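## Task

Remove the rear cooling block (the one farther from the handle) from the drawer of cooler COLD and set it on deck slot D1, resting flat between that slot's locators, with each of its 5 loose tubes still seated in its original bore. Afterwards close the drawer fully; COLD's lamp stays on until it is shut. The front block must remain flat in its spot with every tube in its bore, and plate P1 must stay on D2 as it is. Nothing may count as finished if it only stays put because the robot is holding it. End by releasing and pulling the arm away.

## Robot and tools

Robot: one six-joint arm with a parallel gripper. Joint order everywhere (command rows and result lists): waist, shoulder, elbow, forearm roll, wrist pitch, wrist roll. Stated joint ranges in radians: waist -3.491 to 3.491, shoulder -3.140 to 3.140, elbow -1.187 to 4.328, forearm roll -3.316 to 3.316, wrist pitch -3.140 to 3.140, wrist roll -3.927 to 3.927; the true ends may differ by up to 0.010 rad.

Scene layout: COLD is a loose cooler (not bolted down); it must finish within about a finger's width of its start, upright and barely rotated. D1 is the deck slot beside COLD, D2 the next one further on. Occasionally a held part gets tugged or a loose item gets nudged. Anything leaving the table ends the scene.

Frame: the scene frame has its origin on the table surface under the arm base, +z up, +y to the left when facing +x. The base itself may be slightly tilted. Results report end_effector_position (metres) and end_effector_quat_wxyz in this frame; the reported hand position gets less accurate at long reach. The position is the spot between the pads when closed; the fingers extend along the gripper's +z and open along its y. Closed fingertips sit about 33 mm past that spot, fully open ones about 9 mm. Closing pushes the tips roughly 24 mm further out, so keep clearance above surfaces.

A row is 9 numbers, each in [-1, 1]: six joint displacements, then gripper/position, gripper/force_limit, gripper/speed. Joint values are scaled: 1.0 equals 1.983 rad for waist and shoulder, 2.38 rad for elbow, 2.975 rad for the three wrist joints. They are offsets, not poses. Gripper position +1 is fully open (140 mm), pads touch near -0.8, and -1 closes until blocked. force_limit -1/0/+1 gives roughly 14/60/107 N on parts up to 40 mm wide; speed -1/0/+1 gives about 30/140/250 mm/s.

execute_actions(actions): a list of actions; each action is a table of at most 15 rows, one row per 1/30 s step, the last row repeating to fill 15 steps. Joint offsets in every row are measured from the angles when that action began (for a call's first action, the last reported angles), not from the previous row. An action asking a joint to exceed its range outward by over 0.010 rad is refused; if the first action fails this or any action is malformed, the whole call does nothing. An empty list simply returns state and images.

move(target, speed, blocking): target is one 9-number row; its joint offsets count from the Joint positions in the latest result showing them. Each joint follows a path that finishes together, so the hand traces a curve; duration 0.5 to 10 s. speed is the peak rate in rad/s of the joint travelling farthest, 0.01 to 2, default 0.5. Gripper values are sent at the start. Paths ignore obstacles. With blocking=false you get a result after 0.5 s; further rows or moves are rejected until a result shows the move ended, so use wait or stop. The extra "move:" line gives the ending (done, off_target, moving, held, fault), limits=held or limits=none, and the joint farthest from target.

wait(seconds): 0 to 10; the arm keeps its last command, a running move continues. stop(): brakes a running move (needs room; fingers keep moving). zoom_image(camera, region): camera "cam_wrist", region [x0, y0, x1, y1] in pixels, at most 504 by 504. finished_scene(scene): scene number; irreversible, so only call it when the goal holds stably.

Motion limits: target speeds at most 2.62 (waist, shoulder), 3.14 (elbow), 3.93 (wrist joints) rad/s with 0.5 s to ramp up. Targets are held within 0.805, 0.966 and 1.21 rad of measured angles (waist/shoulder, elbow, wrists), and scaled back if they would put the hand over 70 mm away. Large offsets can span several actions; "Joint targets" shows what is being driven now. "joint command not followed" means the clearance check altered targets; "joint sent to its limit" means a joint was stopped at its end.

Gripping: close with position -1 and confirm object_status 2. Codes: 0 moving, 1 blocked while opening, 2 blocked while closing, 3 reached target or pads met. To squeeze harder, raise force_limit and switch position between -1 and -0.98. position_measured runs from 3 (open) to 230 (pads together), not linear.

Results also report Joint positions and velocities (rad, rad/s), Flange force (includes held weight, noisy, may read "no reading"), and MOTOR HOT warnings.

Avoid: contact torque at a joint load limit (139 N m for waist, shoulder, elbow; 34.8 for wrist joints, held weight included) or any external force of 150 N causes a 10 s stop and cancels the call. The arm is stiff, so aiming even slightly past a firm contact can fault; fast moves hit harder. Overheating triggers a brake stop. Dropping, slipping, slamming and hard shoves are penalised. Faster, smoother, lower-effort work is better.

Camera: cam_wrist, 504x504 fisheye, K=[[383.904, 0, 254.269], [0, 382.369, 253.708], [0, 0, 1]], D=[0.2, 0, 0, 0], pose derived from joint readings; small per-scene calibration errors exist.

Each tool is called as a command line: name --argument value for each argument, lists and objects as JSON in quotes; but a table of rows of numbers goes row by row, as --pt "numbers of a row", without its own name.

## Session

execute_actions --actions '[]'

Scene clock: 0.00 s.
end_effector_position=(+0.6260, +0.0037, +0.1100) position_measured=3 object_status=3 end_effector_quat_wxyz=(-0.175, +0.332, +0.797, +0.473)
Joint names: [waist, shoulder, elbow, forearm roll, wrist pitch, wrist roll]
Joint positions: [-0.64   0.703  0.407 -1.4   -1.876 -1.41 ]
Joint velocities: [-0.  0. -0.  0.  0.  0.]
Flange force (N, the push that the arm receives, along the gripper's own x y z axes): no reading
Joint targets: [-0.640 0.703 0.407 -1.400 -1.876 -1.410]
camera_calibration (this result's frames):
cam_wrist: T_world_to_cam=[[0.793107, 0.271508, 0.54522, -0.557157], [0.575676, -0.626531, -0.525411, -0.290368], [0.198944, 0.730577, -0.653207, 0.129559], [0, 0, 0, 1]] pos_world=[0.583268, -0.125305, 0.23584]

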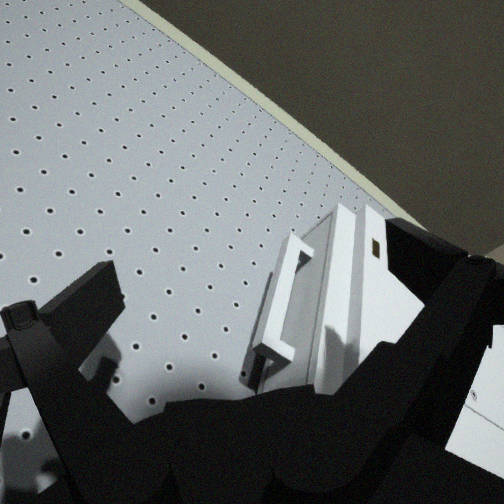

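move --target '[0,-0.2,0,0,0,0,1,0,0]'

move --target '[0.3227,-0.331,-0.171,0.370,0.2,-0.0857,1,0,0]' --speed 0.8

Scene clock: 2.17 s.
end_effector_position=(+0.6938, +0.1017, +0.2772) position_measured=3 object_status=3 end_effector_quat_wxyz=(-0.087, +0.178, +0.877, +0.438)
Joint names: [waist, shoulder, elbow, forearm roll, wrist pitch, wrist roll]
Joint positions: [-0.64   0.307  0.407 -1.4   -1.876 -1.41 ]
Joint velocities: [ 0.    -0.002  0.     0.001 -0.    -0.   ]
Flange force (N, the push that the arm receives, along the gripper's own x y z axes): [4.7 3.0 -1.3]
Joint targets: [-0.640 0.307 0.407 -1.400 -1.876 -1.410]
move: done; limits=none; farthest joint: the shoulder, 0.001 radians from its target (0.397 radians at the start)
camera_calibration (this result's frames):
cam_wrist: T_world_to_cam=[[0.519434, 0.508518, 0.68673, -0.602106], [0.821581, -0.518151, -0.237748, -0.441552], [0.23493, 0.687699, -0.686934, 0.142452], [0, 0, 0, 1]] pos_world=[0.642059, -0.0205729, 0.406361]

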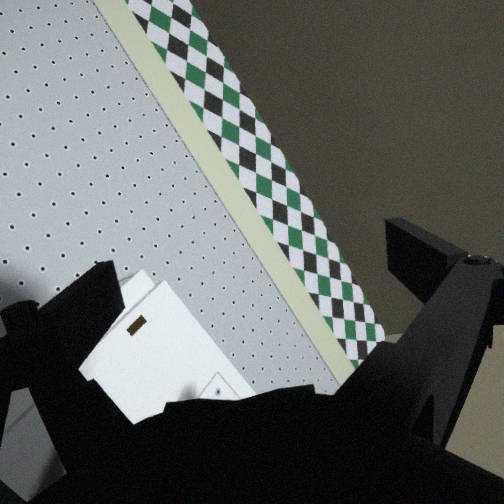

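Scene clock: 4.13 s.
end_effector_position=(+0.6253, +0.1012, +0.3097) position_measured=3 object_status=3 end_effector_quat_wxyz=(-0.001, -0.000, +1.000, -0.000)
Joint names: [waist, shoulder, elbow, forearm roll, wrist pitch, wrist roll]
Joint positions: [ 0.    -0.349 -0.    -0.299 -1.281 -1.665]
Joint velocities: [ 0.001 -0.001 -0.001  0.001  0.001 -0.   ]
Flange force (N, the push that the arm receives, along the gripper's own x y z axes): [2.3 1.8 -2.8]
Joint targets: [0.000 -0.350 -0.000 -0.299 -1.281 -1.665]
move: done; limits=none; farthest joint: the waist, 0.000 radians from its target (0.640 radians at the start)
camera_calibration (this result's frames):
cam_wrist: T_world_to_cam=[[0.146953, 0.989135, 0.00397168, -0.192902], [0.953338, -0.142703, 0.266048, -0.654231], [0.263724, -0.0353103, -0.963952, 0.322206], [0, 0, 0, 1]] pos_world=[0.567077, 0.108823, 0.485414]

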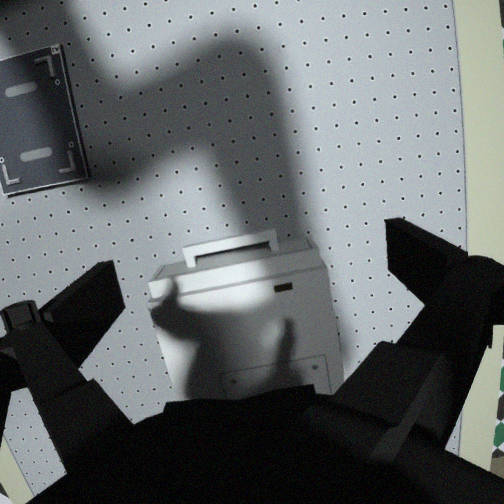

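move --target '[0.0188,0.1425,-0.0276,-0.0102,0.1158,0.0289,1,0,0]' --speed 0.4

move --target '[0.015,0.0532,0.0054,-0.0013,0.0327,0.0009,1,0,0]' --speed 0.15

Scene clock: 7.03 s.
end_effector_position=(+0.6570, +0.0709, +0.1311) position_measured=3 object_status=3 end_effector_quat_wxyz=(+0.000, -0.003, +1.000, +0.000)
Joint names: [waist, shoulder, elbow, forearm roll, wrist pitch, wrist roll]
Joint positions: [ 0.037 -0.067 -0.066 -0.329 -0.937 -1.579]
Joint velocities: [-0.     0.001  0.002 -0.     0.001  0.   ]
Flange force (N, the push that the arm receives, along the gripper's own x y z axes): [4.2 0.4 -6.3]
Joint targets: [0.037 -0.067 -0.066 -0.329 -0.937 -1.579]
move: done; limits=none; farthest joint: the shoulder, 0.001 radians from its target (0.283 radians at the start)
camera_calibration (this result's frames):
cam_wrist: T_world_to_cam=[[0.141837, 0.989879, 0.00472248, -0.16367], [0.953608, -0.137917, 0.267601, -0.641937], [0.265544, -0.0334524, -0.963518, 0.13916], [0, 0, 0, 1]] pos_world=[0.598417, 0.0781347, 0.306639]

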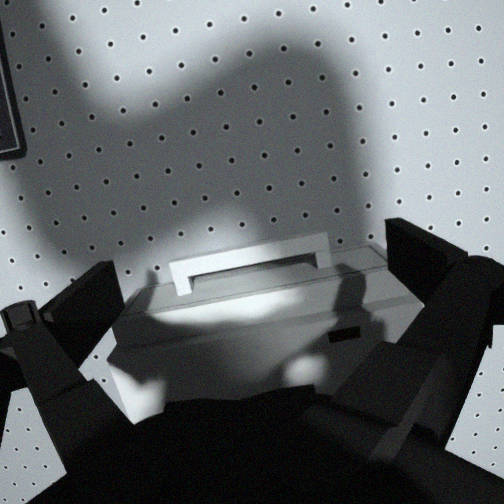

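Scene clock: 8.13 s.
end_effector_position=(+0.6653, +0.0711, +0.0733) position_measured=3 object_status=3 end_effector_quat_wxyz=(+0.000, -0.003, +1.000, +0.000)
Joint names: [waist, shoulder, elbow, forearm roll, wrist pitch, wrist roll]
Joint positions: [ 0.067  0.038 -0.053 -0.333 -0.84  -1.576]
Joint velocities: [-0.     0.002  0.     0.     0.001 -0.   ]
Flange force (N, the push that the arm receives, along the gripper's own x y z axes): [0.9 -0.5 -4.4]
Joint targets: [0.067 0.039 -0.053 -0.333 -0.839 -1.576]
move: done; limits=none; farthest joint: the waist, 0.000 radians from its target (0.029 radians at the start)
camera_calibration (this result's frames):
cam_wrist: T_world_to_cam=[[0.142301, 0.989809, 0.00540143, -0.165096], [0.953536, -0.138547, 0.267533, -0.634247], [0.265555, -0.0329199, -0.963533, 0.0812653], [0, 0, 0, 1]] pos_world=[0.60669, 0.0782159, 0.248876]

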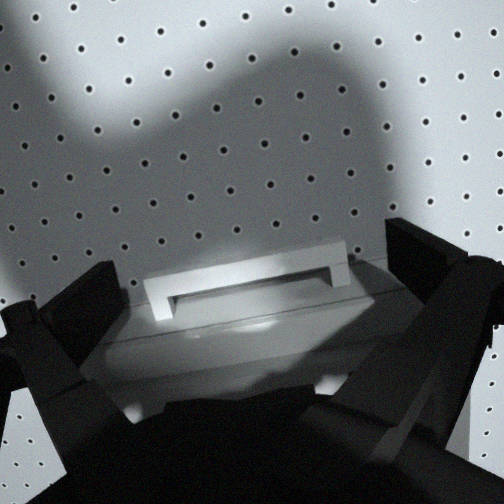

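move --target '[-0.003,0,-0.0008,-0.0016,0,0.016,1,0,0]' --speed 0.1

move --target '[0.008,0.0292,0.003,-0.0008,0.0177,0.0004,1,0,0]' --speed 0.08

Scene clock: 10.23 s.
end_effector_position=(+0.6643, +0.0682, +0.0733) position_measured=3 object_status=3 end_effector_quat_wxyz=(+0.000, -0.022, +1.000, +0.000)
Joint names: [waist, shoulder, elbow, forearm roll, wrist pitch, wrist roll]
Joint positions: [ 0.061  0.039 -0.055 -0.338 -0.84  -1.528]
Joint velocities: [ 0.     0.    -0.     0.    -0.     0.001]
Flange force (N, the push that the arm receives, along the gripper's own x y z axes): [1.9 -1.1 -5.3]
Joint targets: [0.061 0.038 -0.055 -0.338 -0.840 -1.528]
move: done; limits=none; farthest joint: the shoulder, 0.001 radians from its target (0.001 radians at the start)
camera_calibration (this result's frames):
cam_wrist: T_world_to_cam=[[0.103256, 0.994641, 0.00518069, -0.136501], [0.958227, -0.10087, 0.267632, -0.639432], [0.26672, -0.0226704, -0.963507, 0.0799847], [0, 0, 0, 1]] pos_world=[0.605482, 0.0730836, 0.248905]

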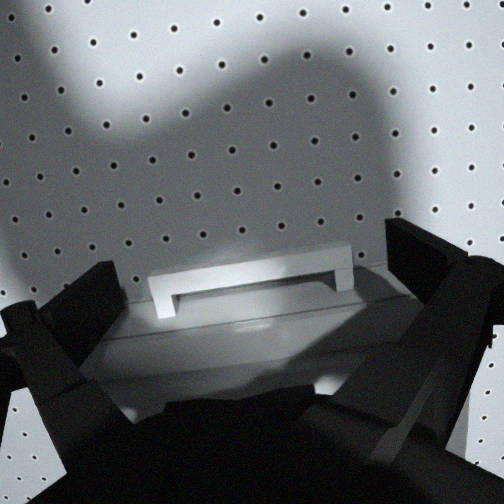

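Scene clock: 11.30 s.
end_effector_position=(+0.6662, +0.0678, +0.0414) position_measured=3 object_status=3 end_effector_quat_wxyz=(-0.000, -0.022, +1.000, -0.000)
Joint names: [waist, shoulder, elbow, forearm roll, wrist pitch, wrist roll]
Joint positions: [ 0.077  0.096 -0.048 -0.34  -0.787 -1.527]
Joint velocities: [-0.     0.001  0.002  0.001  0.001  0.001]
Flange force (N, the push that the arm receives, along the gripper's own x y z axes): [3.6 0.4 -5.4]
Joint targets: [0.077 0.097 -0.048 -0.340 -0.787 -1.527]
move: done; limits=none; farthest joint: the waist, 0.000 radians from its target (0.016 radians at the start)
camera_calibration (this result's frames):
cam_wrist: T_world_to_cam=[[0.103876, 0.994582, 0.00411025, -0.136474], [0.958281, -0.101189, 0.267318, -0.632669], [0.266286, -0.0238292, -0.9636, 0.0490628], [0, 0, 0, 1]] pos_world=[0.607386, 0.0728842, 0.216962]

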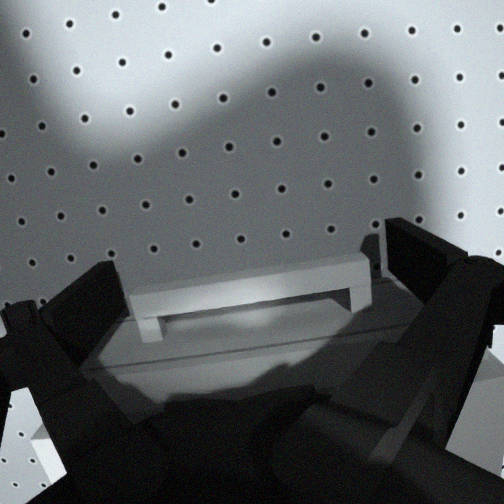

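move --target '[-0.003,0.0004,-0.0008,-0.0016,0,0.016,1,0,0]' --speed 0.05

move --target '[0,0,0,0,0,0,-1,-0.8,-0.8]'

Scene clock: 13.17 s.
end_effector_position=(+0.6650, +0.0646, +0.0411) position_measured=3 object_status=3 end_effector_quat_wxyz=(-0.000, -0.041, +0.999, -0.001)
Joint names: [waist, shoulder, elbow, forearm roll, wrist pitch, wrist roll]
Joint positions: [ 0.071  0.097 -0.05  -0.345 -0.787 -1.48 ]
Joint velocities: [-0.    -0.    -0.    -0.001 -0.     0.001]
Flange force (N, the push that the arm receives, along the gripper's own x y z axes): [2.1 0.2 -5.4]
Joint targets: [0.071 0.097 -0.050 -0.345 -0.787 -1.480]
move: done; limits=none; farthest joint: the waist, 0.000 radians from its target (0.006 radians at the start)
camera_calibration (this result's frames):
cam_wrist: T_world_to_cam=[[0.0650311, 0.997877, 0.00351557, -0.107541], [0.961652, -0.0636103, 0.266793, -0.636427], [0.26645, -0.0139691, -0.963748, 0.0483185], [0, 0, 0, 1]] pos_world=[0.606141, 0.067504, 0.216739]

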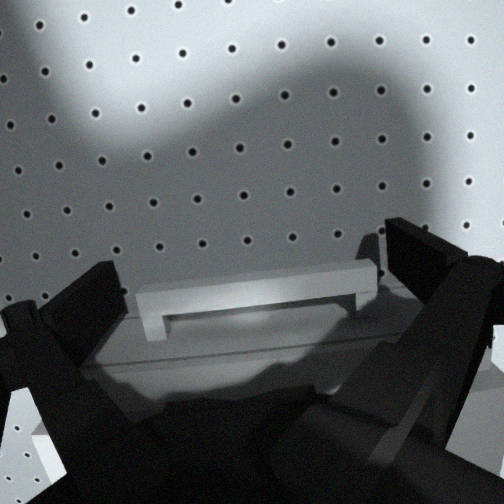

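Scene clock: 14.07 s.
end_effector_position=(+0.6648, +0.0649, +0.0410) position_measured=59 object_status=2 end_effector_quat_wxyz=(-0.000, -0.041, +0.999, -0.000)
Joint names: [waist, shoulder, elbow, forearm roll, wrist pitch, wrist roll]
Joint positions: [ 0.071  0.097 -0.05  -0.346 -0.787 -1.48 ]
Joint velocities: [-0.001 -0.    -0.     0.001  0.    -0.   ]
Flange force (N, the push that the arm receives, along the gripper's own x y z axes): [-0.5 37.5 -25.2]
Joint targets: [0.071 0.097 -0.050 -0.345 -0.787 -1.480]
move: done; limits=none; farthest joint: the forearm roll, 0.001 radians from its target (0.000 radians at the start)
camera_calibration (this result's frames):
cam_wrist: T_world_to_cam=[[0.0655345, 0.997842, 0.00415728, -0.10816], [0.961656, -0.0642688, 0.266622, -0.636215], [0.266313, -0.013475, -0.963792, 0.0483248], [0, 0, 0, 1]] pos_world=[0.606038, 0.0676891, 0.216653]

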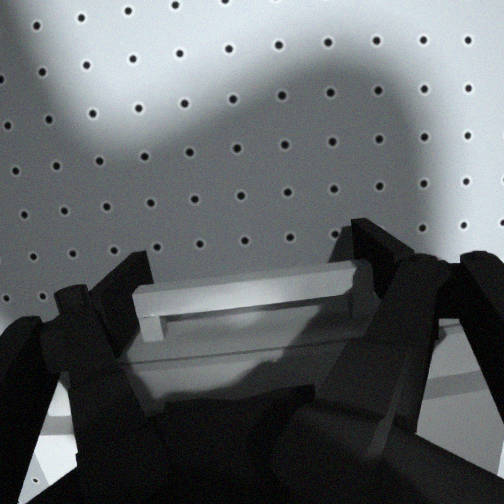

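move --target '[0,0,0,0,0,0,0.9,-0.8,-0.8]'

move --target '[0.0018,0,0.0005,0.001,0,-0.0025,0.9,-0.8,-0.8]' --speed 0.03

move --target '[0,0,0,0,0,0,-1,-0.8,-0.8]'

Scene clock: 15.27 s.
end_effector_position=(+0.6648, +0.0649, +0.0409) position_measured=16 object_status=0 end_effector_quat_wxyz=(-0.001, -0.041, +0.999, -0.000)
Joint names: [waist, shoulder, elbow, forearm roll, wrist pitch, wrist roll]
Joint positions: [ 0.071  0.097 -0.05  -0.346 -0.787 -1.48 ]
Joint velocities: [-0.    -0.001  0.    -0.     0.     0.   ]
Flange force (N, the push that the arm receives, along the gripper's own x y z axes): [3.4 1.5 -6.0]
Joint targets: [0.071 0.097 -0.050 -0.346 -0.787 -1.480]
move: done; limits=none; farthest joint: the waist, 0.000 radians from its target (0.000 radians at the start)
camera_calibration (this result's frames):
cam_wrist: T_world_to_cam=[[0.0655697, 0.99784, 0.00410111, -0.108136], [0.961696, -0.0642899, 0.266471, -0.636145], [0.266159, -0.0135284, -0.963834, 0.0483805], [0, 0, 0, 1]] pos_world=[0.605992, 0.0676591, 0.216589]

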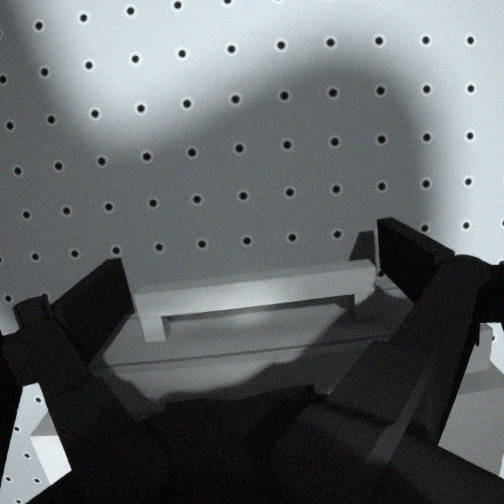

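Scene clock: 15.97 s.
end_effector_position=(+0.6654, +0.0666, +0.0409) position_measured=16 object_status=3 end_effector_quat_wxyz=(-0.001, -0.040, +0.999, -0.000)
Joint names: [waist, shoulder, elbow, forearm roll, wrist pitch, wrist roll]
Joint positions: [ 0.075  0.097 -0.049 -0.343 -0.787 -1.487]
Joint velocities: [ 0.     0.    -0.    -0.     0.    -0.001]
Flange force (N, the push that the arm receives, along the gripper's own x y z axes): [1.6 0.8 -5.0]
Joint targets: [0.075 0.097 -0.049 -0.343 -0.787 -1.487]
move: done; limits=none; farthest joint: the waist, 0.000 radians from its target (0.004 radians at the start)
camera_calibration (this result's frames):
cam_wrist: T_world_to_cam=[[0.0678703, 0.997685, 0.00425917, -0.111475], [0.961557, -0.0665499, 0.266421, -0.636343], [0.266088, -0.0139866, -0.963847, 0.0482658], [0, 0, 0, 1]] pos_world=[0.606603, 0.0695437, 0.216531]

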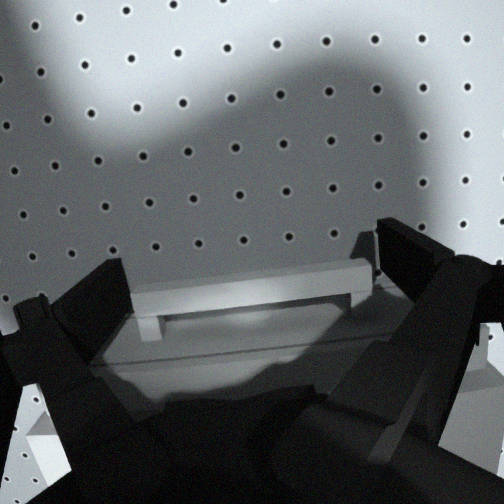

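Scene clock: 16.70 s.
end_effector_position=(+0.6654, +0.0665, +0.0409) position_measured=59 object_status=2 end_effector_quat_wxyz=(-0.001, -0.040, +0.999, -0.000)
Joint names: [waist, shoulder, elbow, forearm roll, wrist pitch, wrist roll]
Joint positions: [ 0.075  0.097 -0.049 -0.343 -0.787 -1.487]
Joint velocities: [-0.     0.    -0.002  0.001 -0.    -0.   ]
Flange force (N, the push that the arm receives, along the gripper's own x y z axes): [3.6 -11.9 -18.9]
Joint targets: [0.075 0.097 -0.049 -0.343 -0.787 -1.487]
move: done; limits=none; farthest joint: the waist, 0.000 radians from its target (0.000 radians at the start)
camera_calibration (this result's frames):
cam_wrist: T_world_to_cam=[[0.067666, 0.9977, 0.003961, -0.111204], [0.961588, -0.0662743, 0.266377, -0.636415], [0.266027, -0.0142158, -0.963861, 0.0483608], [0, 0, 0, 1]] pos_world=[0.606628, 0.0694582, 0.21658]

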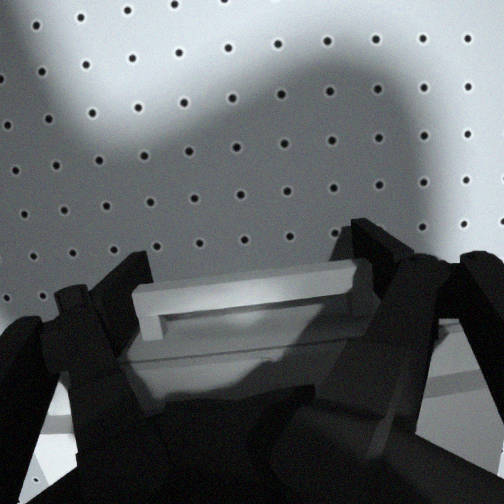

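move --target '[0.0078,-0.0411,-0.0639,-0.0046,0.0245,0.0048,-1,-0.8,-0.8]' --speed 0.1

move --target '[0.0108,-0.0393,-0.0608,-0.0035,0.0234,0.0023,-1,-0.8,-0.8]' --speed 0.12

Scene clock: 20.97 s.
end_effector_position=(+0.6159, +0.0618, +0.0414) position_measured=60 object_status=2 end_effector_quat_wxyz=(+0.000, -0.040, +0.999, -0.000)
Joint names: [waist, shoulder, elbow, forearm roll, wrist pitch, wrist roll]
Joint positions: [ 0.09   0.016 -0.201 -0.356 -0.714 -1.473]
Joint velocities: [ 0.    -0.    -0.003  0.001  0.     0.   ]
Flange force (N, the push that the arm receives, along the gripper's own x y z axes): [0.6 22.0 5.7]
Joint targets: [0.090 0.016 -0.201 -0.356 -0.714 -1.473]
move: done; limits=none; farthest joint: the elbow, 0.001 radians from its target (0.153 radians at the start)
camera_calibration (this result's frames):
cam_wrist: T_world_to_cam=[[0.0680289, 0.997675, 0.00419707, -0.103366], [0.961204, -0.066668, 0.26766, -0.589065], [0.267318, -0.0141744, -0.963504, 0.0611457], [0, 0, 0, 1]] pos_world=[0.556899, 0.06472, 0.217017]

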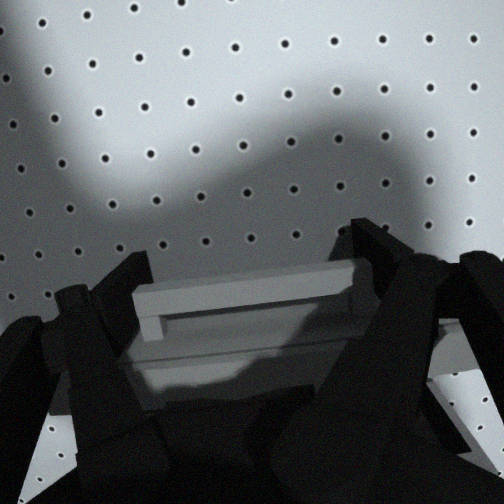

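Scene clock: 22.53 s.
end_effector_position=(+0.5660, +0.0578, +0.0415) position_measured=60 object_status=2 end_effector_quat_wxyz=(-0.000, -0.040, +0.999, -0.000)
Joint names: [waist, shoulder, elbow, forearm roll, wrist pitch, wrist roll]
Joint positions: [ 0.111 -0.062 -0.345 -0.367 -0.645 -1.466]
Joint velocities: [-0.    -0.001 -0.002  0.001  0.     0.   ]
Flange force (N, the push that the arm receives, along the gripper's own x y z axes): [-1.6 18.4 8.4]
Joint targets: [0.111 -0.062 -0.345 -0.367 -0.645 -1.466]
move: done; limits=none; farthest joint: the elbow, 0.001 radians from its target (0.145 radians at the start)
camera_calibration (this result's frames):
cam_wrist: T_world_to_cam=[[0.0677543, 0.997694, 0.00409933, -0.0958285], [0.961271, -0.0663798, 0.267491, -0.541465], [0.267146, -0.0141831, -0.963552, 0.0745835], [0, 0, 0, 1]] pos_world=[0.507063, 0.0607229, 0.217095]

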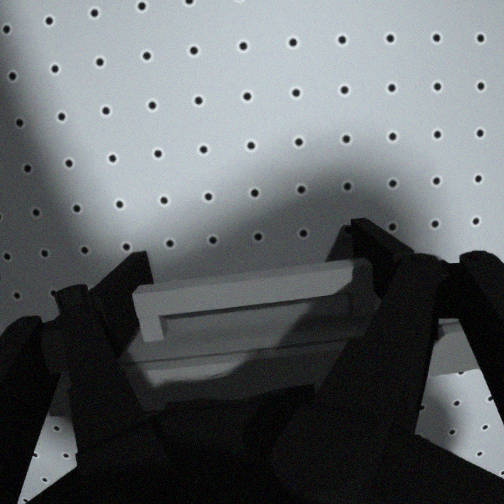

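move --target '[0.0146,-0.0382,-0.0589,-0.0022,0.0232,-0.001,-1,-0.8,-0.8]' --speed 0.12

Scene clock: 24.53 s.
end_effector_position=(+0.5159, +0.0546, +0.0411) position_measured=60 object_status=2 end_effector_quat_wxyz=(-0.001, -0.040, +0.999, +0.000)
Joint names: [waist, shoulder, elbow, forearm roll, wrist pitch, wrist roll]
Joint positions: [ 0.14  -0.138 -0.485 -0.373 -0.576 -1.469]
Joint velocities: [ 0.    -0.    -0.001  0.001  0.    -0.   ]
Flange force (N, the push that the arm receives, along the gripper's own x y z axes): [-7.1 27.0 -16.8]
Joint targets: [0.140 -0.138 -0.485 -0.373 -0.576 -1.469]
move: done; limits=none; farthest joint: the waist, 0.000 radians from its target (0.029 radians at the start)
camera_calibration (this result's frames):
cam_wrist: T_world_to_cam=[[0.0673868, 0.997716, 0.00465342, -0.0890485], [0.961546, -0.0661871, 0.266548, -0.493487], [0.266247, -0.0134873, -0.96381, 0.0879338], [0, 0, 0, 1]] pos_world=[0.4571, 0.0573686, 0.216704]

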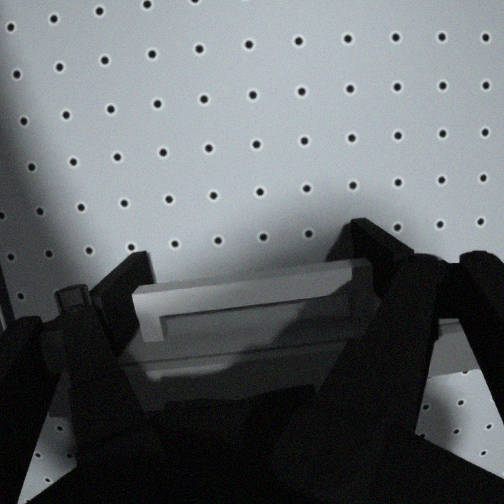

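move --target '[0.0217,-0.0392,-0.0579,0.0024,0.0237,-0.0101,-1,-0.8,-0.8]' --speed 0.12

Scene clock: 26.63 s.
end_effector_position=(+0.4672, +0.0533, +0.0411) position_measured=60 object_status=2 end_effector_quat_wxyz=(-0.000, -0.039, +0.999, +0.001)
Joint names: [waist, shoulder, elbow, forearm roll, wrist pitch, wrist roll]
Joint positions: [ 0.183 -0.215 -0.623 -0.366 -0.505 -1.499]
Joint velocities: [ 0.    -0.001 -0.001 -0.001  0.     0.   ]
Flange force (N, the push that the arm receives, along the gripper's own x y z axes): no reading
Joint targets: [0.183 -0.216 -0.623 -0.366 -0.505 -1.499]
move: done; limits=none; farthest joint: the waist, 0.000 radians from its target (0.043 radians at the start)
camera_calibration (this result's frames):
cam_wrist: T_world_to_cam=[[0.0696671, 0.997551, 0.00620986, -0.0855919], [0.961372, -0.0687995, 0.266515, -0.446527], [0.26629, -0.0125974, -0.963811, 0.100838], [0, 0, 0, 1]] pos_world=[0.408389, 0.0559318, 0.216727]

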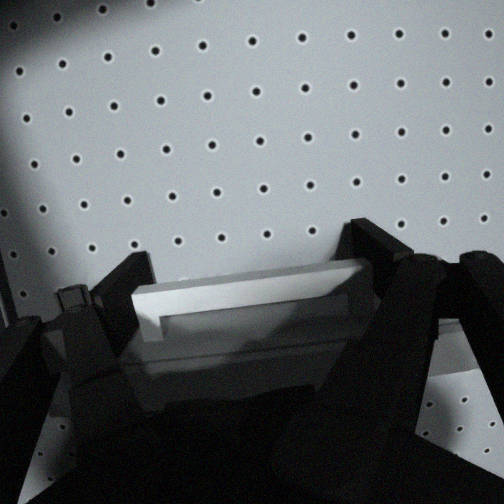

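move --target '[0.0274,-0.0408,-0.0601,0.0084,0.025,-0.0183,-1,-0.8,-0.8]' --speed 0.1

move --target '[0,0,0,0,0,0,1,-0.8,-0.3]'

move --target '[-0.025,-0.11,0.005,0.01,-0.08,-0.01,1,0,0]' --speed 0.25

Scene clock: 29.33 s.
end_effector_position=(+0.4177, +0.0496, +0.0412) position_measured=138 object_status=2 end_effector_quat_wxyz=(-0.001, -0.039, +0.999, +0.001)
Joint names: [waist, shoulder, elbow, forearm roll, wrist pitch, wrist roll]
Joint positions: [ 0.238 -0.297 -0.766 -0.34  -0.431 -1.553]
Joint velocities: [ 0.001  0.001  0.001 -0.001  0.     0.   ]
Flange force (N, the push that the arm receives, along the gripper's own x y z axes): no reading
Joint targets: [0.238 -0.296 -0.766 -0.341 -0.431 -1.553]
move: done; limits=none; farthest joint: the shoulder, 0.001 radians from its target (0.080 radians at the start)
camera_calibration (this result's frames):
cam_wrist: T_world_to_cam=[[0.0695622, 0.997558, 0.00620383, -0.0784519], [0.961586, -0.0687066, 0.265765, -0.399289], [0.265542, -0.0125217, -0.964018, 0.114437], [0, 0, 0, 1]] pos_world=[0.35902, 0.0522595, 0.216923]

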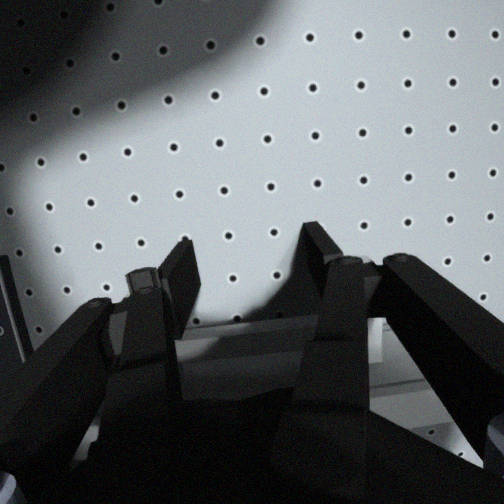

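Scene clock: 30.37 s.
end_effector_position=(+0.4177, +0.0496, +0.0412) position_measured=3 object_status=3 end_effector_quat_wxyz=(-0.001, -0.039, +0.999, +0.001)
Joint names: [waist, shoulder, elbow, forearm roll, wrist pitch, wrist roll]
Joint positions: [ 0.238 -0.297 -0.766 -0.34  -0.431 -1.553]
Joint velocities: [ 0.     0.001 -0.     0.    -0.    -0.   ]
Flange force (N, the push that the arm receives, along the gripper's own x y z axes): no reading
Joint targets: [0.238 -0.297 -0.766 -0.340 -0.431 -1.553]
move: done; limits=none; farthest joint: the waist, 0.000 radians from its target (0.000 radians at the start)
camera_calibration (this result's frames):
cam_wrist: T_world_to_cam=[[0.0695648, 0.997558, 0.00620329, -0.0784526], [0.961587, -0.0687089, 0.265763, -0.399288], [0.26554, -0.0125228, -0.964018, 0.114438], [0, 0, 0, 1]] pos_world=[0.35902, 0.0522594, 0.216923]

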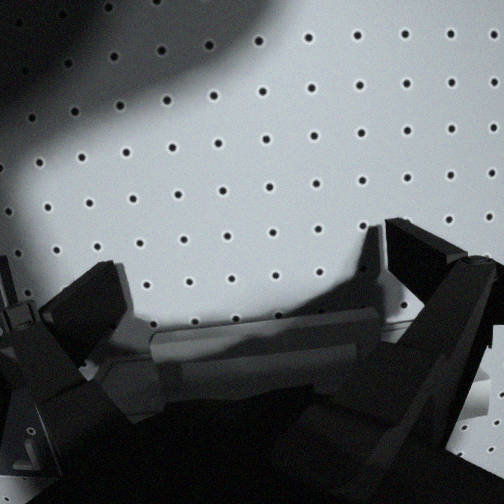

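Scene clock: 31.77 s.
end_effector_position=(+0.4185, +0.0559, +0.1144) position_measured=3 object_status=3 end_effector_quat_wxyz=(-0.004, -0.037, +0.999, +0.010)
Joint names: [waist, shoulder, elbow, forearm roll, wrist pitch, wrist roll]
Joint positions: [ 0.188 -0.515 -0.754 -0.311 -0.669 -1.583]
Joint velocities: [-0.    -0.001  0.001  0.001 -0.001 -0.   ]
Flange force (N, the push that the arm receives, along the gripper's own x y z axes): no reading
Joint targets: [0.188 -0.515 -0.754 -0.311 -0.669 -1.583]
move: done; limits=none; farthest joint: the shoulder, 0.001 radians from its target (0.219 radians at the start)
camera_calibration (this result's frames):
cam_wrist: T_world_to_cam=[[0.07358, 0.997006, 0.0237833, -0.0889336], [0.963019, -0.0772293, 0.258126, -0.418391], [0.25919, 0.00391081, -0.965818, 0.186784], [0, 0, 0, 1]] pos_world=[0.36105, 0.0556248, 0.290512]

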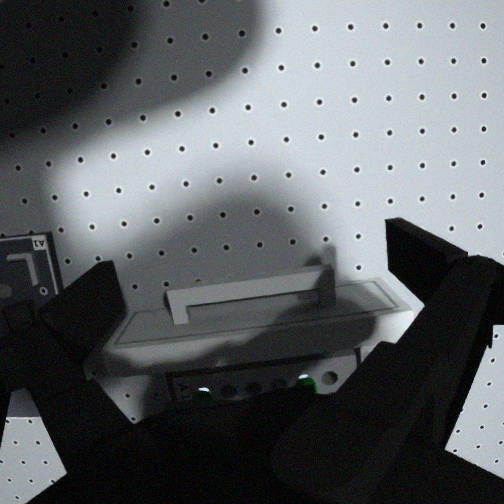

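move --target '[-0.0948,0.0837,0.3168,0.004,-0.2057,0.524,1,0,0]' --speed 0.9

zoom_image --camera "cam_wrist" --region '[60,40,460,300]'

Scene clock: 34.43 s.
end_effector_position=(+0.6254, +0.1010, +0.3093) position_measured=3 object_status=3 end_effector_quat_wxyz=(+0.001, +0.731, -0.682, -0.000)
Joint names: [waist, shoulder, elbow, forearm roll, wrist pitch, wrist roll]
Joint positions: [ 0.    -0.349 -0.    -0.299 -1.281 -0.024]
Joint velocities: [-0.     0.     0.     0.002 -0.001  0.001]
Flange force (N, the push that the arm receives, along the gripper's own x y z axes): [2.2 2.1 -4.6]
Joint targets: [0.000 -0.349 -0.000 -0.299 -1.281 -0.024]
move: done; limits=none; farthest joint: the waist, 0.000 radians from its target (0.188 radians at the start)
camera_calibration (this result's frames):
cam_wrist: T_world_to_cam=[[-0.996924, 0.0780969, 0.00654859, 0.613923], [0.0770121, 0.960719, 0.266625, -0.217814], [0.0145312, 0.266309, -0.963778, 0.447134], [0, 0, 0, 1]] pos_world=[0.622312, 0.0422364, 0.484992]

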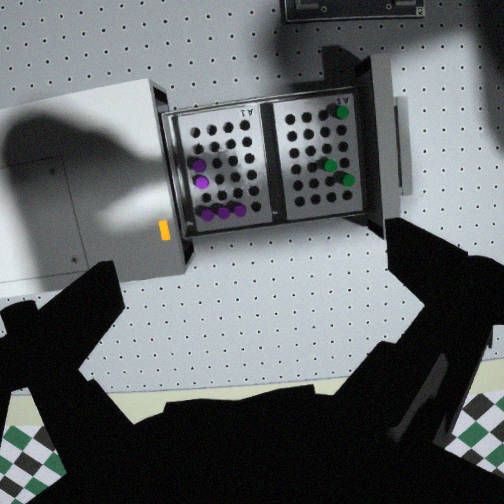

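Region (60, 40, 460, 300) of cam_wrist's 504x504 image, scaled by 1.260, with more detail than that image has; it fills the top 328 rows of this view, and the rest is white.

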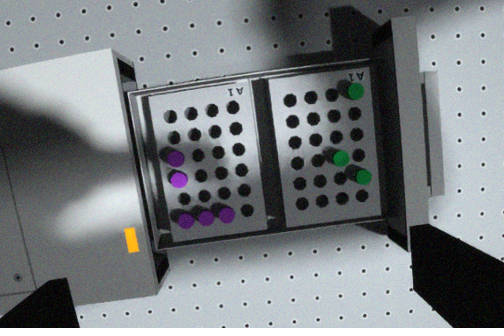

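move --target '[0.0171,0.1341,-0.0412,-0.0128,0.1207,0.0326,0.32,0,0]' --speed 0.4

move --target '[0.0095,0.032,-0.001,-0.001,0.0245,0.001,0.32,0,0]' --speed 0.1

zoom_image --camera "cam_wrist" --region '[60,90,420,400]'

Scene clock: 37.50 s.
end_effector_position=(+0.6465, +0.0674, +0.1294) position_measured=89 object_status=3 end_effector_quat_wxyz=(-0.001, +0.733, -0.680, -0.000)
Joint names: [waist, shoulder, elbow, forearm roll, wrist pitch, wrist roll]
Joint positions: [ 0.034 -0.083 -0.098 -0.337 -0.922  0.073]
Joint velocities: [ 0.    -0.     0.    -0.001  0.001  0.001]
Flange force (N, the push that the arm receives, along the gripper's own x y z axes): [0.1 3.4 -4.6]
Joint targets: [0.034 -0.083 -0.098 -0.337 -0.922 0.073]
move: done; limits=none; farthest joint: the waist, 0.000 radians from its target (0.034 radians at the start)
camera_calibration (this result's frames):
cam_wrist: T_world_to_cam=[[-0.997313, 0.0731427, 0.00418116, 0.639615], [0.0715775, 0.960624, 0.268472, -0.135867], [0.0156202, 0.26805, -0.963278, 0.281439], [0, 0, 0, 1]] pos_world=[0.643225, 0.00829435, 0.304907]

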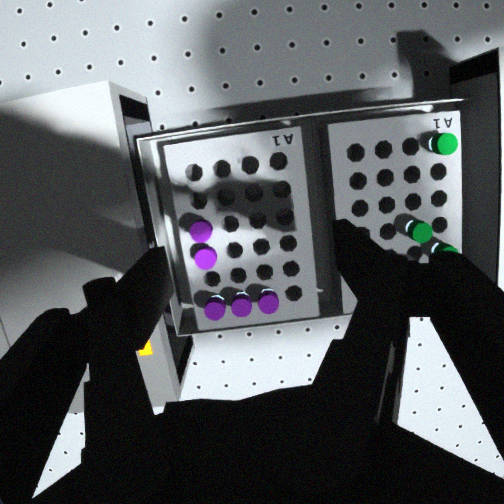

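Scene clock: 38.60 s.
end_effector_position=(+0.6507, +0.0658, +0.0924) position_measured=89 object_status=3 end_effector_quat_wxyz=(-0.002, +0.732, -0.681, +0.002)
Joint names: [waist, shoulder, elbow, forearm roll, wrist pitch, wrist roll]
Joint positions: [ 0.053 -0.019 -0.101 -0.34  -0.849  0.076]
Joint velocities: [ 0.     0.001  0.     0.     0.001 -0.   ]
Flange force (N, the push that the arm receives, along the gripper's own x y z axes): [0.6 1.2 -3.7]
Joint targets: [0.053 -0.019 -0.101 -0.340 -0.849 0.076]
move: done; limits=none; farthest joint: the waist, 0.000 radians from its target (0.019 radians at the start)
camera_calibration (this result's frames):
cam_wrist: T_world_to_cam=[[-0.997211, 0.0746379, -0.000427822, 0.644339], [0.0717965, 0.960783, 0.267847, -0.124793], [0.0204026, 0.267069, -0.963461, 0.243165], [0, 0, 0, 1]] pos_world=[0.64654, 0.00686475, 0.267981]

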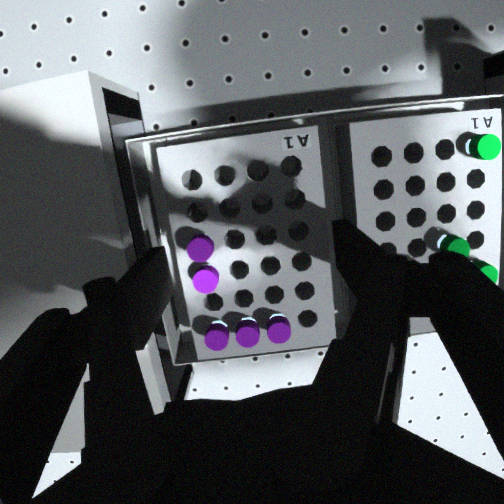

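Region (60, 90, 420, 400) of cam_wrist's 504x504 image, scaled by 1.400, with more detail than that image has; it fills the top 434 rows of this view, and the rest is white.

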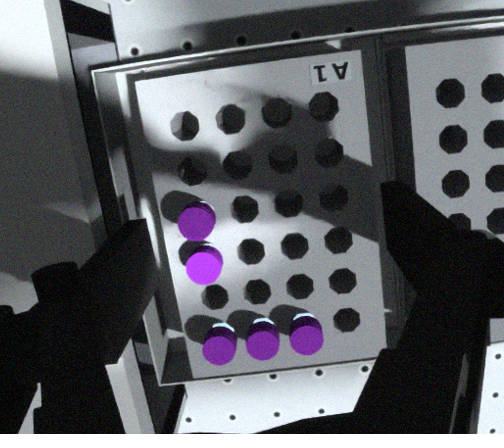

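move --target '[0.004,0.0129,0.0008,-0.0007,0.0069,-0.001,0.32,0,0]' --speed 0.025

zoom_image --camera "cam_wrist" --region '[60,90,420,400]'

Scene clock: 41.00 s.
end_effector_position=(+0.6502, +0.0662, +0.0781) position_measured=89 object_status=3 end_effector_quat_wxyz=(-0.000, +0.731, -0.682, +0.000)
Joint names: [waist, shoulder, elbow, forearm roll, wrist pitch, wrist roll]
Joint positions: [ 0.061  0.006 -0.099 -0.342 -0.828  0.073]
Joint velocities: [ 0.     0.001 -0.     0.001  0.001  0.   ]
Flange force (N, the push that the arm receives, along the gripper's own x y z axes): [1.4 1.1 -4.6]
Joint targets: [0.061 0.006 -0.099 -0.342 -0.828 0.073]
move: done; limits=none; farthest joint: the waist, 0.000 radians from its target (0.008 radians at the start)
camera_calibration (this result's frames):
cam_wrist: T_world_to_cam=[[-0.99688, 0.0788303, 0.00402028, 0.643023], [0.0770176, 0.960279, 0.268201, -0.124691], [0.0172818, 0.267674, -0.963355, 0.231311], [0, 0, 0, 1]] pos_world=[0.646623, 0.0071327, 0.253691]

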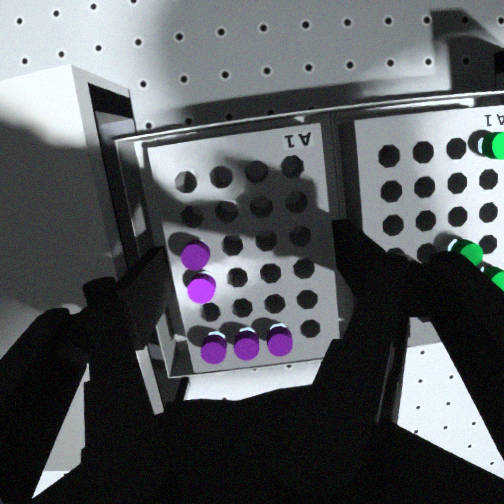

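Region (60, 90, 420, 400) of cam_wrist's 504x504 image, scaled by 1.400, with more detail than that image has; it fills the top 434 rows of this view, and the rest is white.

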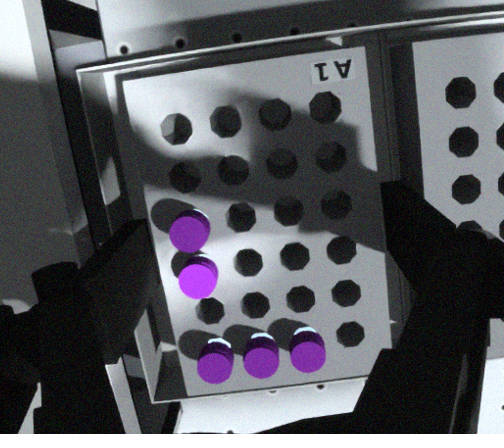

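move --target '[0.002,0.008,0.0014,-0.0004,0.0042,0,0.38,0,-1]' --speed 0.015

zoom_image --camera "cam_wrist" --region '[60,90,420,400]'

Scene clock: 43.27 s.
end_effector_position=(+0.6512, +0.0663, +0.0700) position_measured=81 object_status=3 end_effector_quat_wxyz=(-0.000, +0.731, -0.683, -0.000)
Joint names: [waist, shoulder, elbow, forearm roll, wrist pitch, wrist roll]
Joint positions: [ 0.065  0.022 -0.095 -0.343 -0.816  0.073]
Joint velocities: [ 0.     0.002 -0.002 -0.     0.001  0.001]
Flange force (N, the push that the arm receives, along the gripper's own x y z axes): [0.3 0.5 -4.1]
Joint targets: [0.065 0.022 -0.095 -0.343 -0.816 0.073]
move: done; limits=none; farthest joint: the waist, 0.000 radians from its target (0.004 radians at the start)
camera_calibration (this result's frames):
cam_wrist: T_world_to_cam=[[-0.996808, 0.0797031, 0.00466236, 0.643856], [0.0780275, 0.960154, 0.268358, -0.123347], [0.0169124, 0.267865, -0.963308, 0.223689], [0, 0, 0, 1]] pos_world=[0.647642, 0.00719592, 0.245581]

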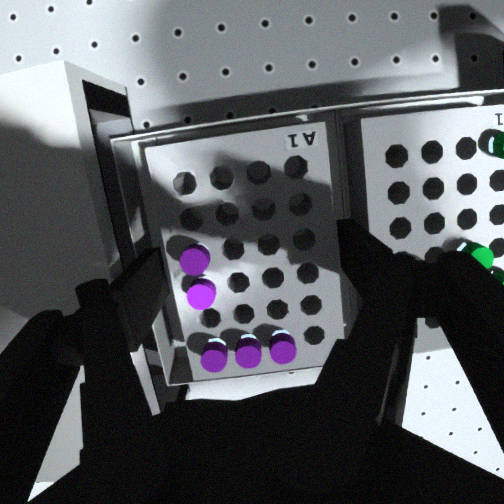

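Region (60, 90, 420, 400) of cam_wrist's 504x504 image, scaled by 1.400, with more detail than that image has; it fills the top 434 rows of this view, and the rest is white.

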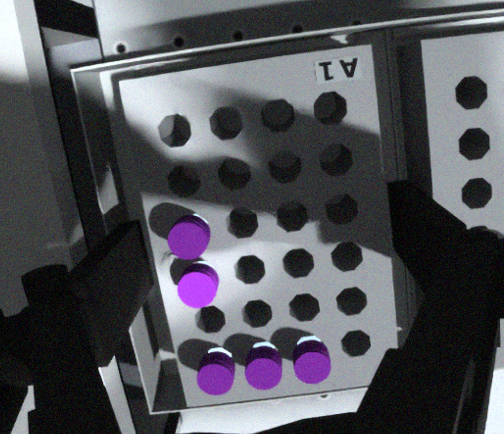

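move --target '[0.0012,0.003,-0.0008,-0.0002,0.0027,0,0.38,0,-1]' --speed 0.01

Scene clock: 44.63 s.
end_effector_position=(+0.6506, +0.0662, +0.0660) position_measured=81 object_status=3 end_effector_quat_wxyz=(-0.000, +0.731, -0.683, -0.000)
Joint names: [waist, shoulder, elbow, forearm roll, wrist pitch, wrist roll]
Joint positions: [ 0.067  0.028 -0.097 -0.344 -0.808  0.073]
Joint velocities: [ 0.     0.001  0.002 -0.001  0.001  0.   ]
Flange force (N, the push that the arm receives, along the gripper's own x y z axes): [1.8 2.0 -6.4]
Joint targets: [0.067 0.028 -0.097 -0.344 -0.808 0.073]
move: done; limits=none; farthest joint: the waist, 0.000 radians from its target (0.003 radians at the start)
camera_calibration (this result's frames):
cam_wrist: T_world_to_cam=[[-0.996766, 0.0802131, 0.00481118, 0.643181], [0.0785599, 0.960131, 0.268284, -0.122463], [0.0169005, 0.267795, -0.963328, 0.219851], [0, 0, 0, 1]] pos_world=[0.647006, 0.0071145, 0.241549]

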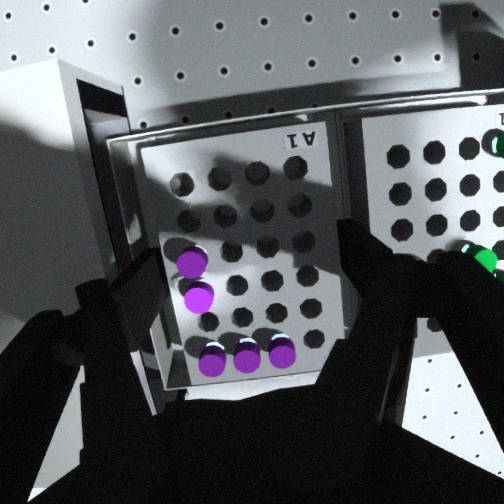

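move --target '[0.0009,0.0032,0.0001,-0.0002,0.002,0.0006,0.36,0,-1]' --speed 0.01

Scene clock: 55.63 s.
end_effector_position=(+0.6520, +0.0661, +0.0654) position_measured=84 object_status=3 end_effector_quat_wxyz=(-0.001, +0.731, -0.682, +0.001)
Joint names: [waist, shoulder, elbow, forearm roll, wrist pitch, wrist roll]
Joint positions: [ 0.067  0.029 -0.096 -0.344 -0.804  0.074]
Joint velocities: [ 0.  0. -0. -0. -0.  0.]
Flange force (N, the push that the arm receives, along the gripper's own x y z axes): [2.7 6.5 -31.7]
Joint targets: [0.067 0.029 -0.096 -0.344 -0.804 0.074]
FORCE FAULT: contact force on the arm reached its limit, and the arm stopped for 10 seconds. The contact can be on any part of the arm, not only on its tool. That time counts as 20 of the actions that you can send in this scene. The arm's remaining commands of this call were not run. The arm holds still and accepts commands again. Move the arm away from the contact; if what it grips holds it there, let go first. Pushing or pulling that hard again can fault the arm again.
move: fault; limits=none; farthest joint: the shoulder, 0.005 radians from its target (0.006 radians at the start)
camera_calibration (this result's frames):
cam_wrist: T_world_to_cam=[[-0.996893, 0.0787487, 0.00181082, 0.644949], [0.0763437, 0.960276, 0.268407, -0.12096], [0.0193978, 0.267711, -0.963304, 0.217633], [0, 0, 0, 1]] pos_world=[0.647958, 0.00710376, 0.240945]

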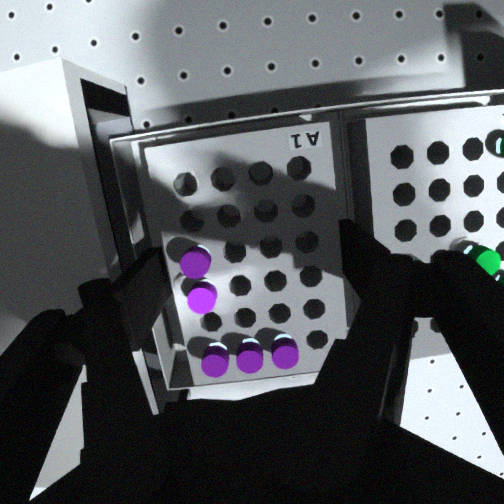

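move --target '[-0.0004,-0.0016,0.0002,0,-0.0027,0,0.4,0,-1]' --speed 0.01

zoom_image --camera "cam_wrist" --region '[60,120,220,330]'

zoom_image --camera "cam_wrist" --region '[290,100,430,300]'

Scene clock: 57.73 s.
end_effector_position=(+0.6505, +0.0665, +0.0673) position_measured=78 object_status=3 end_effector_quat_wxyz=(+0.000, +0.731, -0.682, -0.001)
Joint names: [waist, shoulder, elbow, forearm roll, wrist pitch, wrist roll]
Joint positions: [ 0.066  0.026 -0.096 -0.344 -0.812  0.074]
Joint velocities: [-0.    -0.     0.     0.    -0.001 -0.   ]
Flange force (N, the push that the arm receives, along the gripper's own x y z axes): [1.3 1.5 -4.8]
Joint targets: [0.066 0.026 -0.096 -0.344 -0.812 0.074]
move: done; limits=none; farthest joint: the waist, 0.000 radians from its target (0.001 radians at the start)
camera_calibration (this result's frames):
cam_wrist: T_world_to_cam=[[-0.996898, 0.0784603, 0.00613551, 0.643242], [0.0772231, 0.960183, 0.268486, -0.122228], [0.0151743, 0.268127, -0.963264, 0.222122], [0, 0, 0, 1]] pos_world=[0.647315, 0.00733576, 0.242832]

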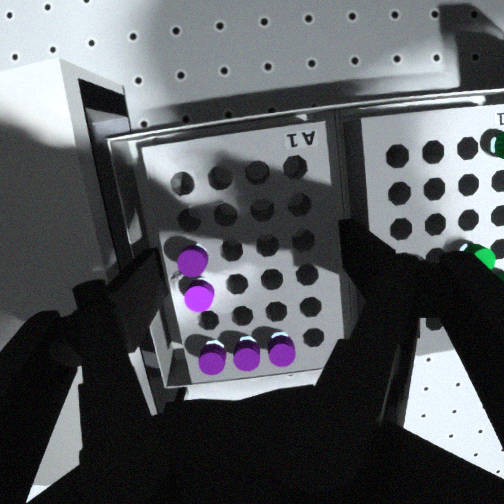

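Region (60, 120, 220, 330) of cam_wrist's 504x504 image, scaled by 2.400, with more detail than that image has; it fills the left 384 columns of this view, and the rest is white.

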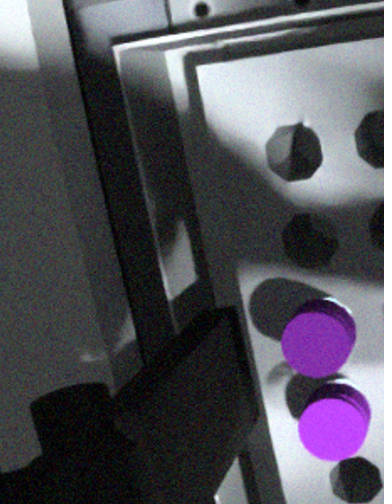

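Region (290, 100, 430, 300) of cam_wrist's 504x504 image, scaled by 2.520, with more detail than that image has; it fills the left 353 columns of this view, and the rest is white.

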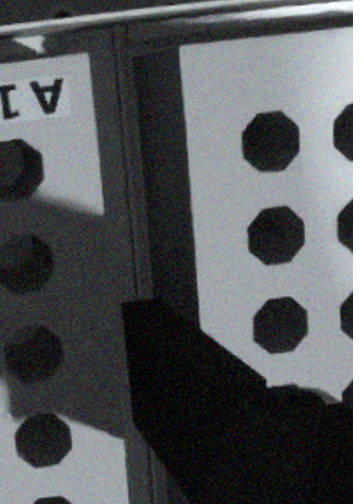

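move --target '[0,0,0,0,0,0,0.25,-1,-1]'

Scene clock: 59.83 s.
end_effector_position=(+0.6506, +0.0665, +0.0673) position_measured=98 object_status=3 end_effector_quat_wxyz=(+0.000, +0.731, -0.682, -0.001)
Joint names: [waist, shoulder, elbow, forearm roll, wrist pitch, wrist roll]
Joint positions: [ 0.066  0.026 -0.096 -0.344 -0.812  0.074]
Joint velocities: [-0.     0.001 -0.001  0.001  0.    -0.   ]
Flange force (N, the push that the arm receives, along the gripper's own x y z axes): [1.7 2.7 -5.3]
Joint targets: [0.066 0.026 -0.096 -0.344 -0.812 0.074]
move: done; limits=none; farthest joint: the waist, 0.000 radians from its target (0.000 radians at the start)
camera_calibration (this result's frames):
cam_wrist: T_world_to_cam=[[-0.996899, 0.0784538, 0.00610602, 0.64326], [0.0772087, 0.960182, 0.268495, -0.122232], [0.0152015, 0.268134, -0.963262, 0.22212], [0, 0, 0, 1]] pos_world=[0.647326, 0.00734074, 0.242851]

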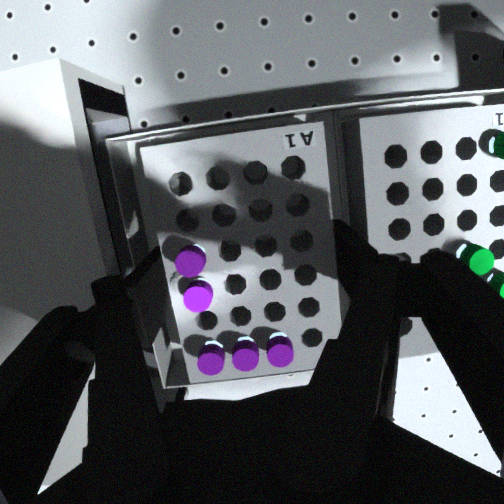

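move --target '[0.0005,0.002,0.0004,0,0.001,0,0.25,-1,-1]' --speed 0.01

Scene clock: 60.83 s.
end_effector_position=(+0.6509, +0.0665, +0.0654) position_measured=98 object_status=3 end_effector_quat_wxyz=(+0.000, +0.731, -0.682, -0.001)
Joint names: [waist, shoulder, elbow, forearm roll, wrist pitch, wrist roll]
Joint positions: [ 0.067  0.03  -0.095 -0.344 -0.809  0.074]
Joint velocities: [ 0.     0.001  0.001 -0.001  0.001 -0.   ]
Flange force (N, the push that the arm receives, along the gripper's own x y z axes): [-2.6 13.0 -30.5]
Joint targets: [0.067 0.030 -0.095 -0.344 -0.809 0.074]
move: done; limits=none; farthest joint: the waist, 0.000 radians from its target (0.001 radians at the start)
camera_calibration (this result's frames):
cam_wrist: T_world_to_cam=[[-0.996902, 0.0784069, 0.00615678, 0.643584], [0.0771791, 0.960218, 0.268376, -0.121725], [0.0151307, 0.26802, -0.963295, 0.220364], [0, 0, 0, 1]] pos_world=[0.647651, 0.00735914, 0.240981]

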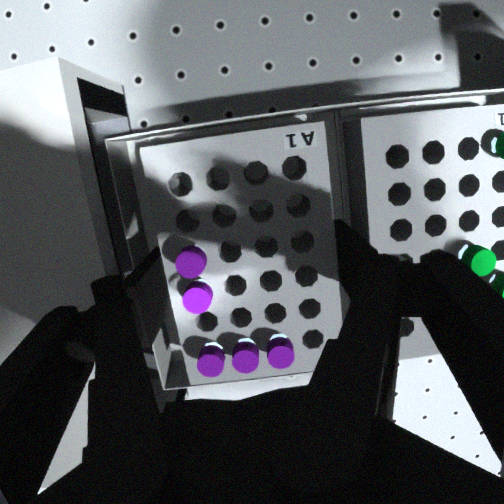

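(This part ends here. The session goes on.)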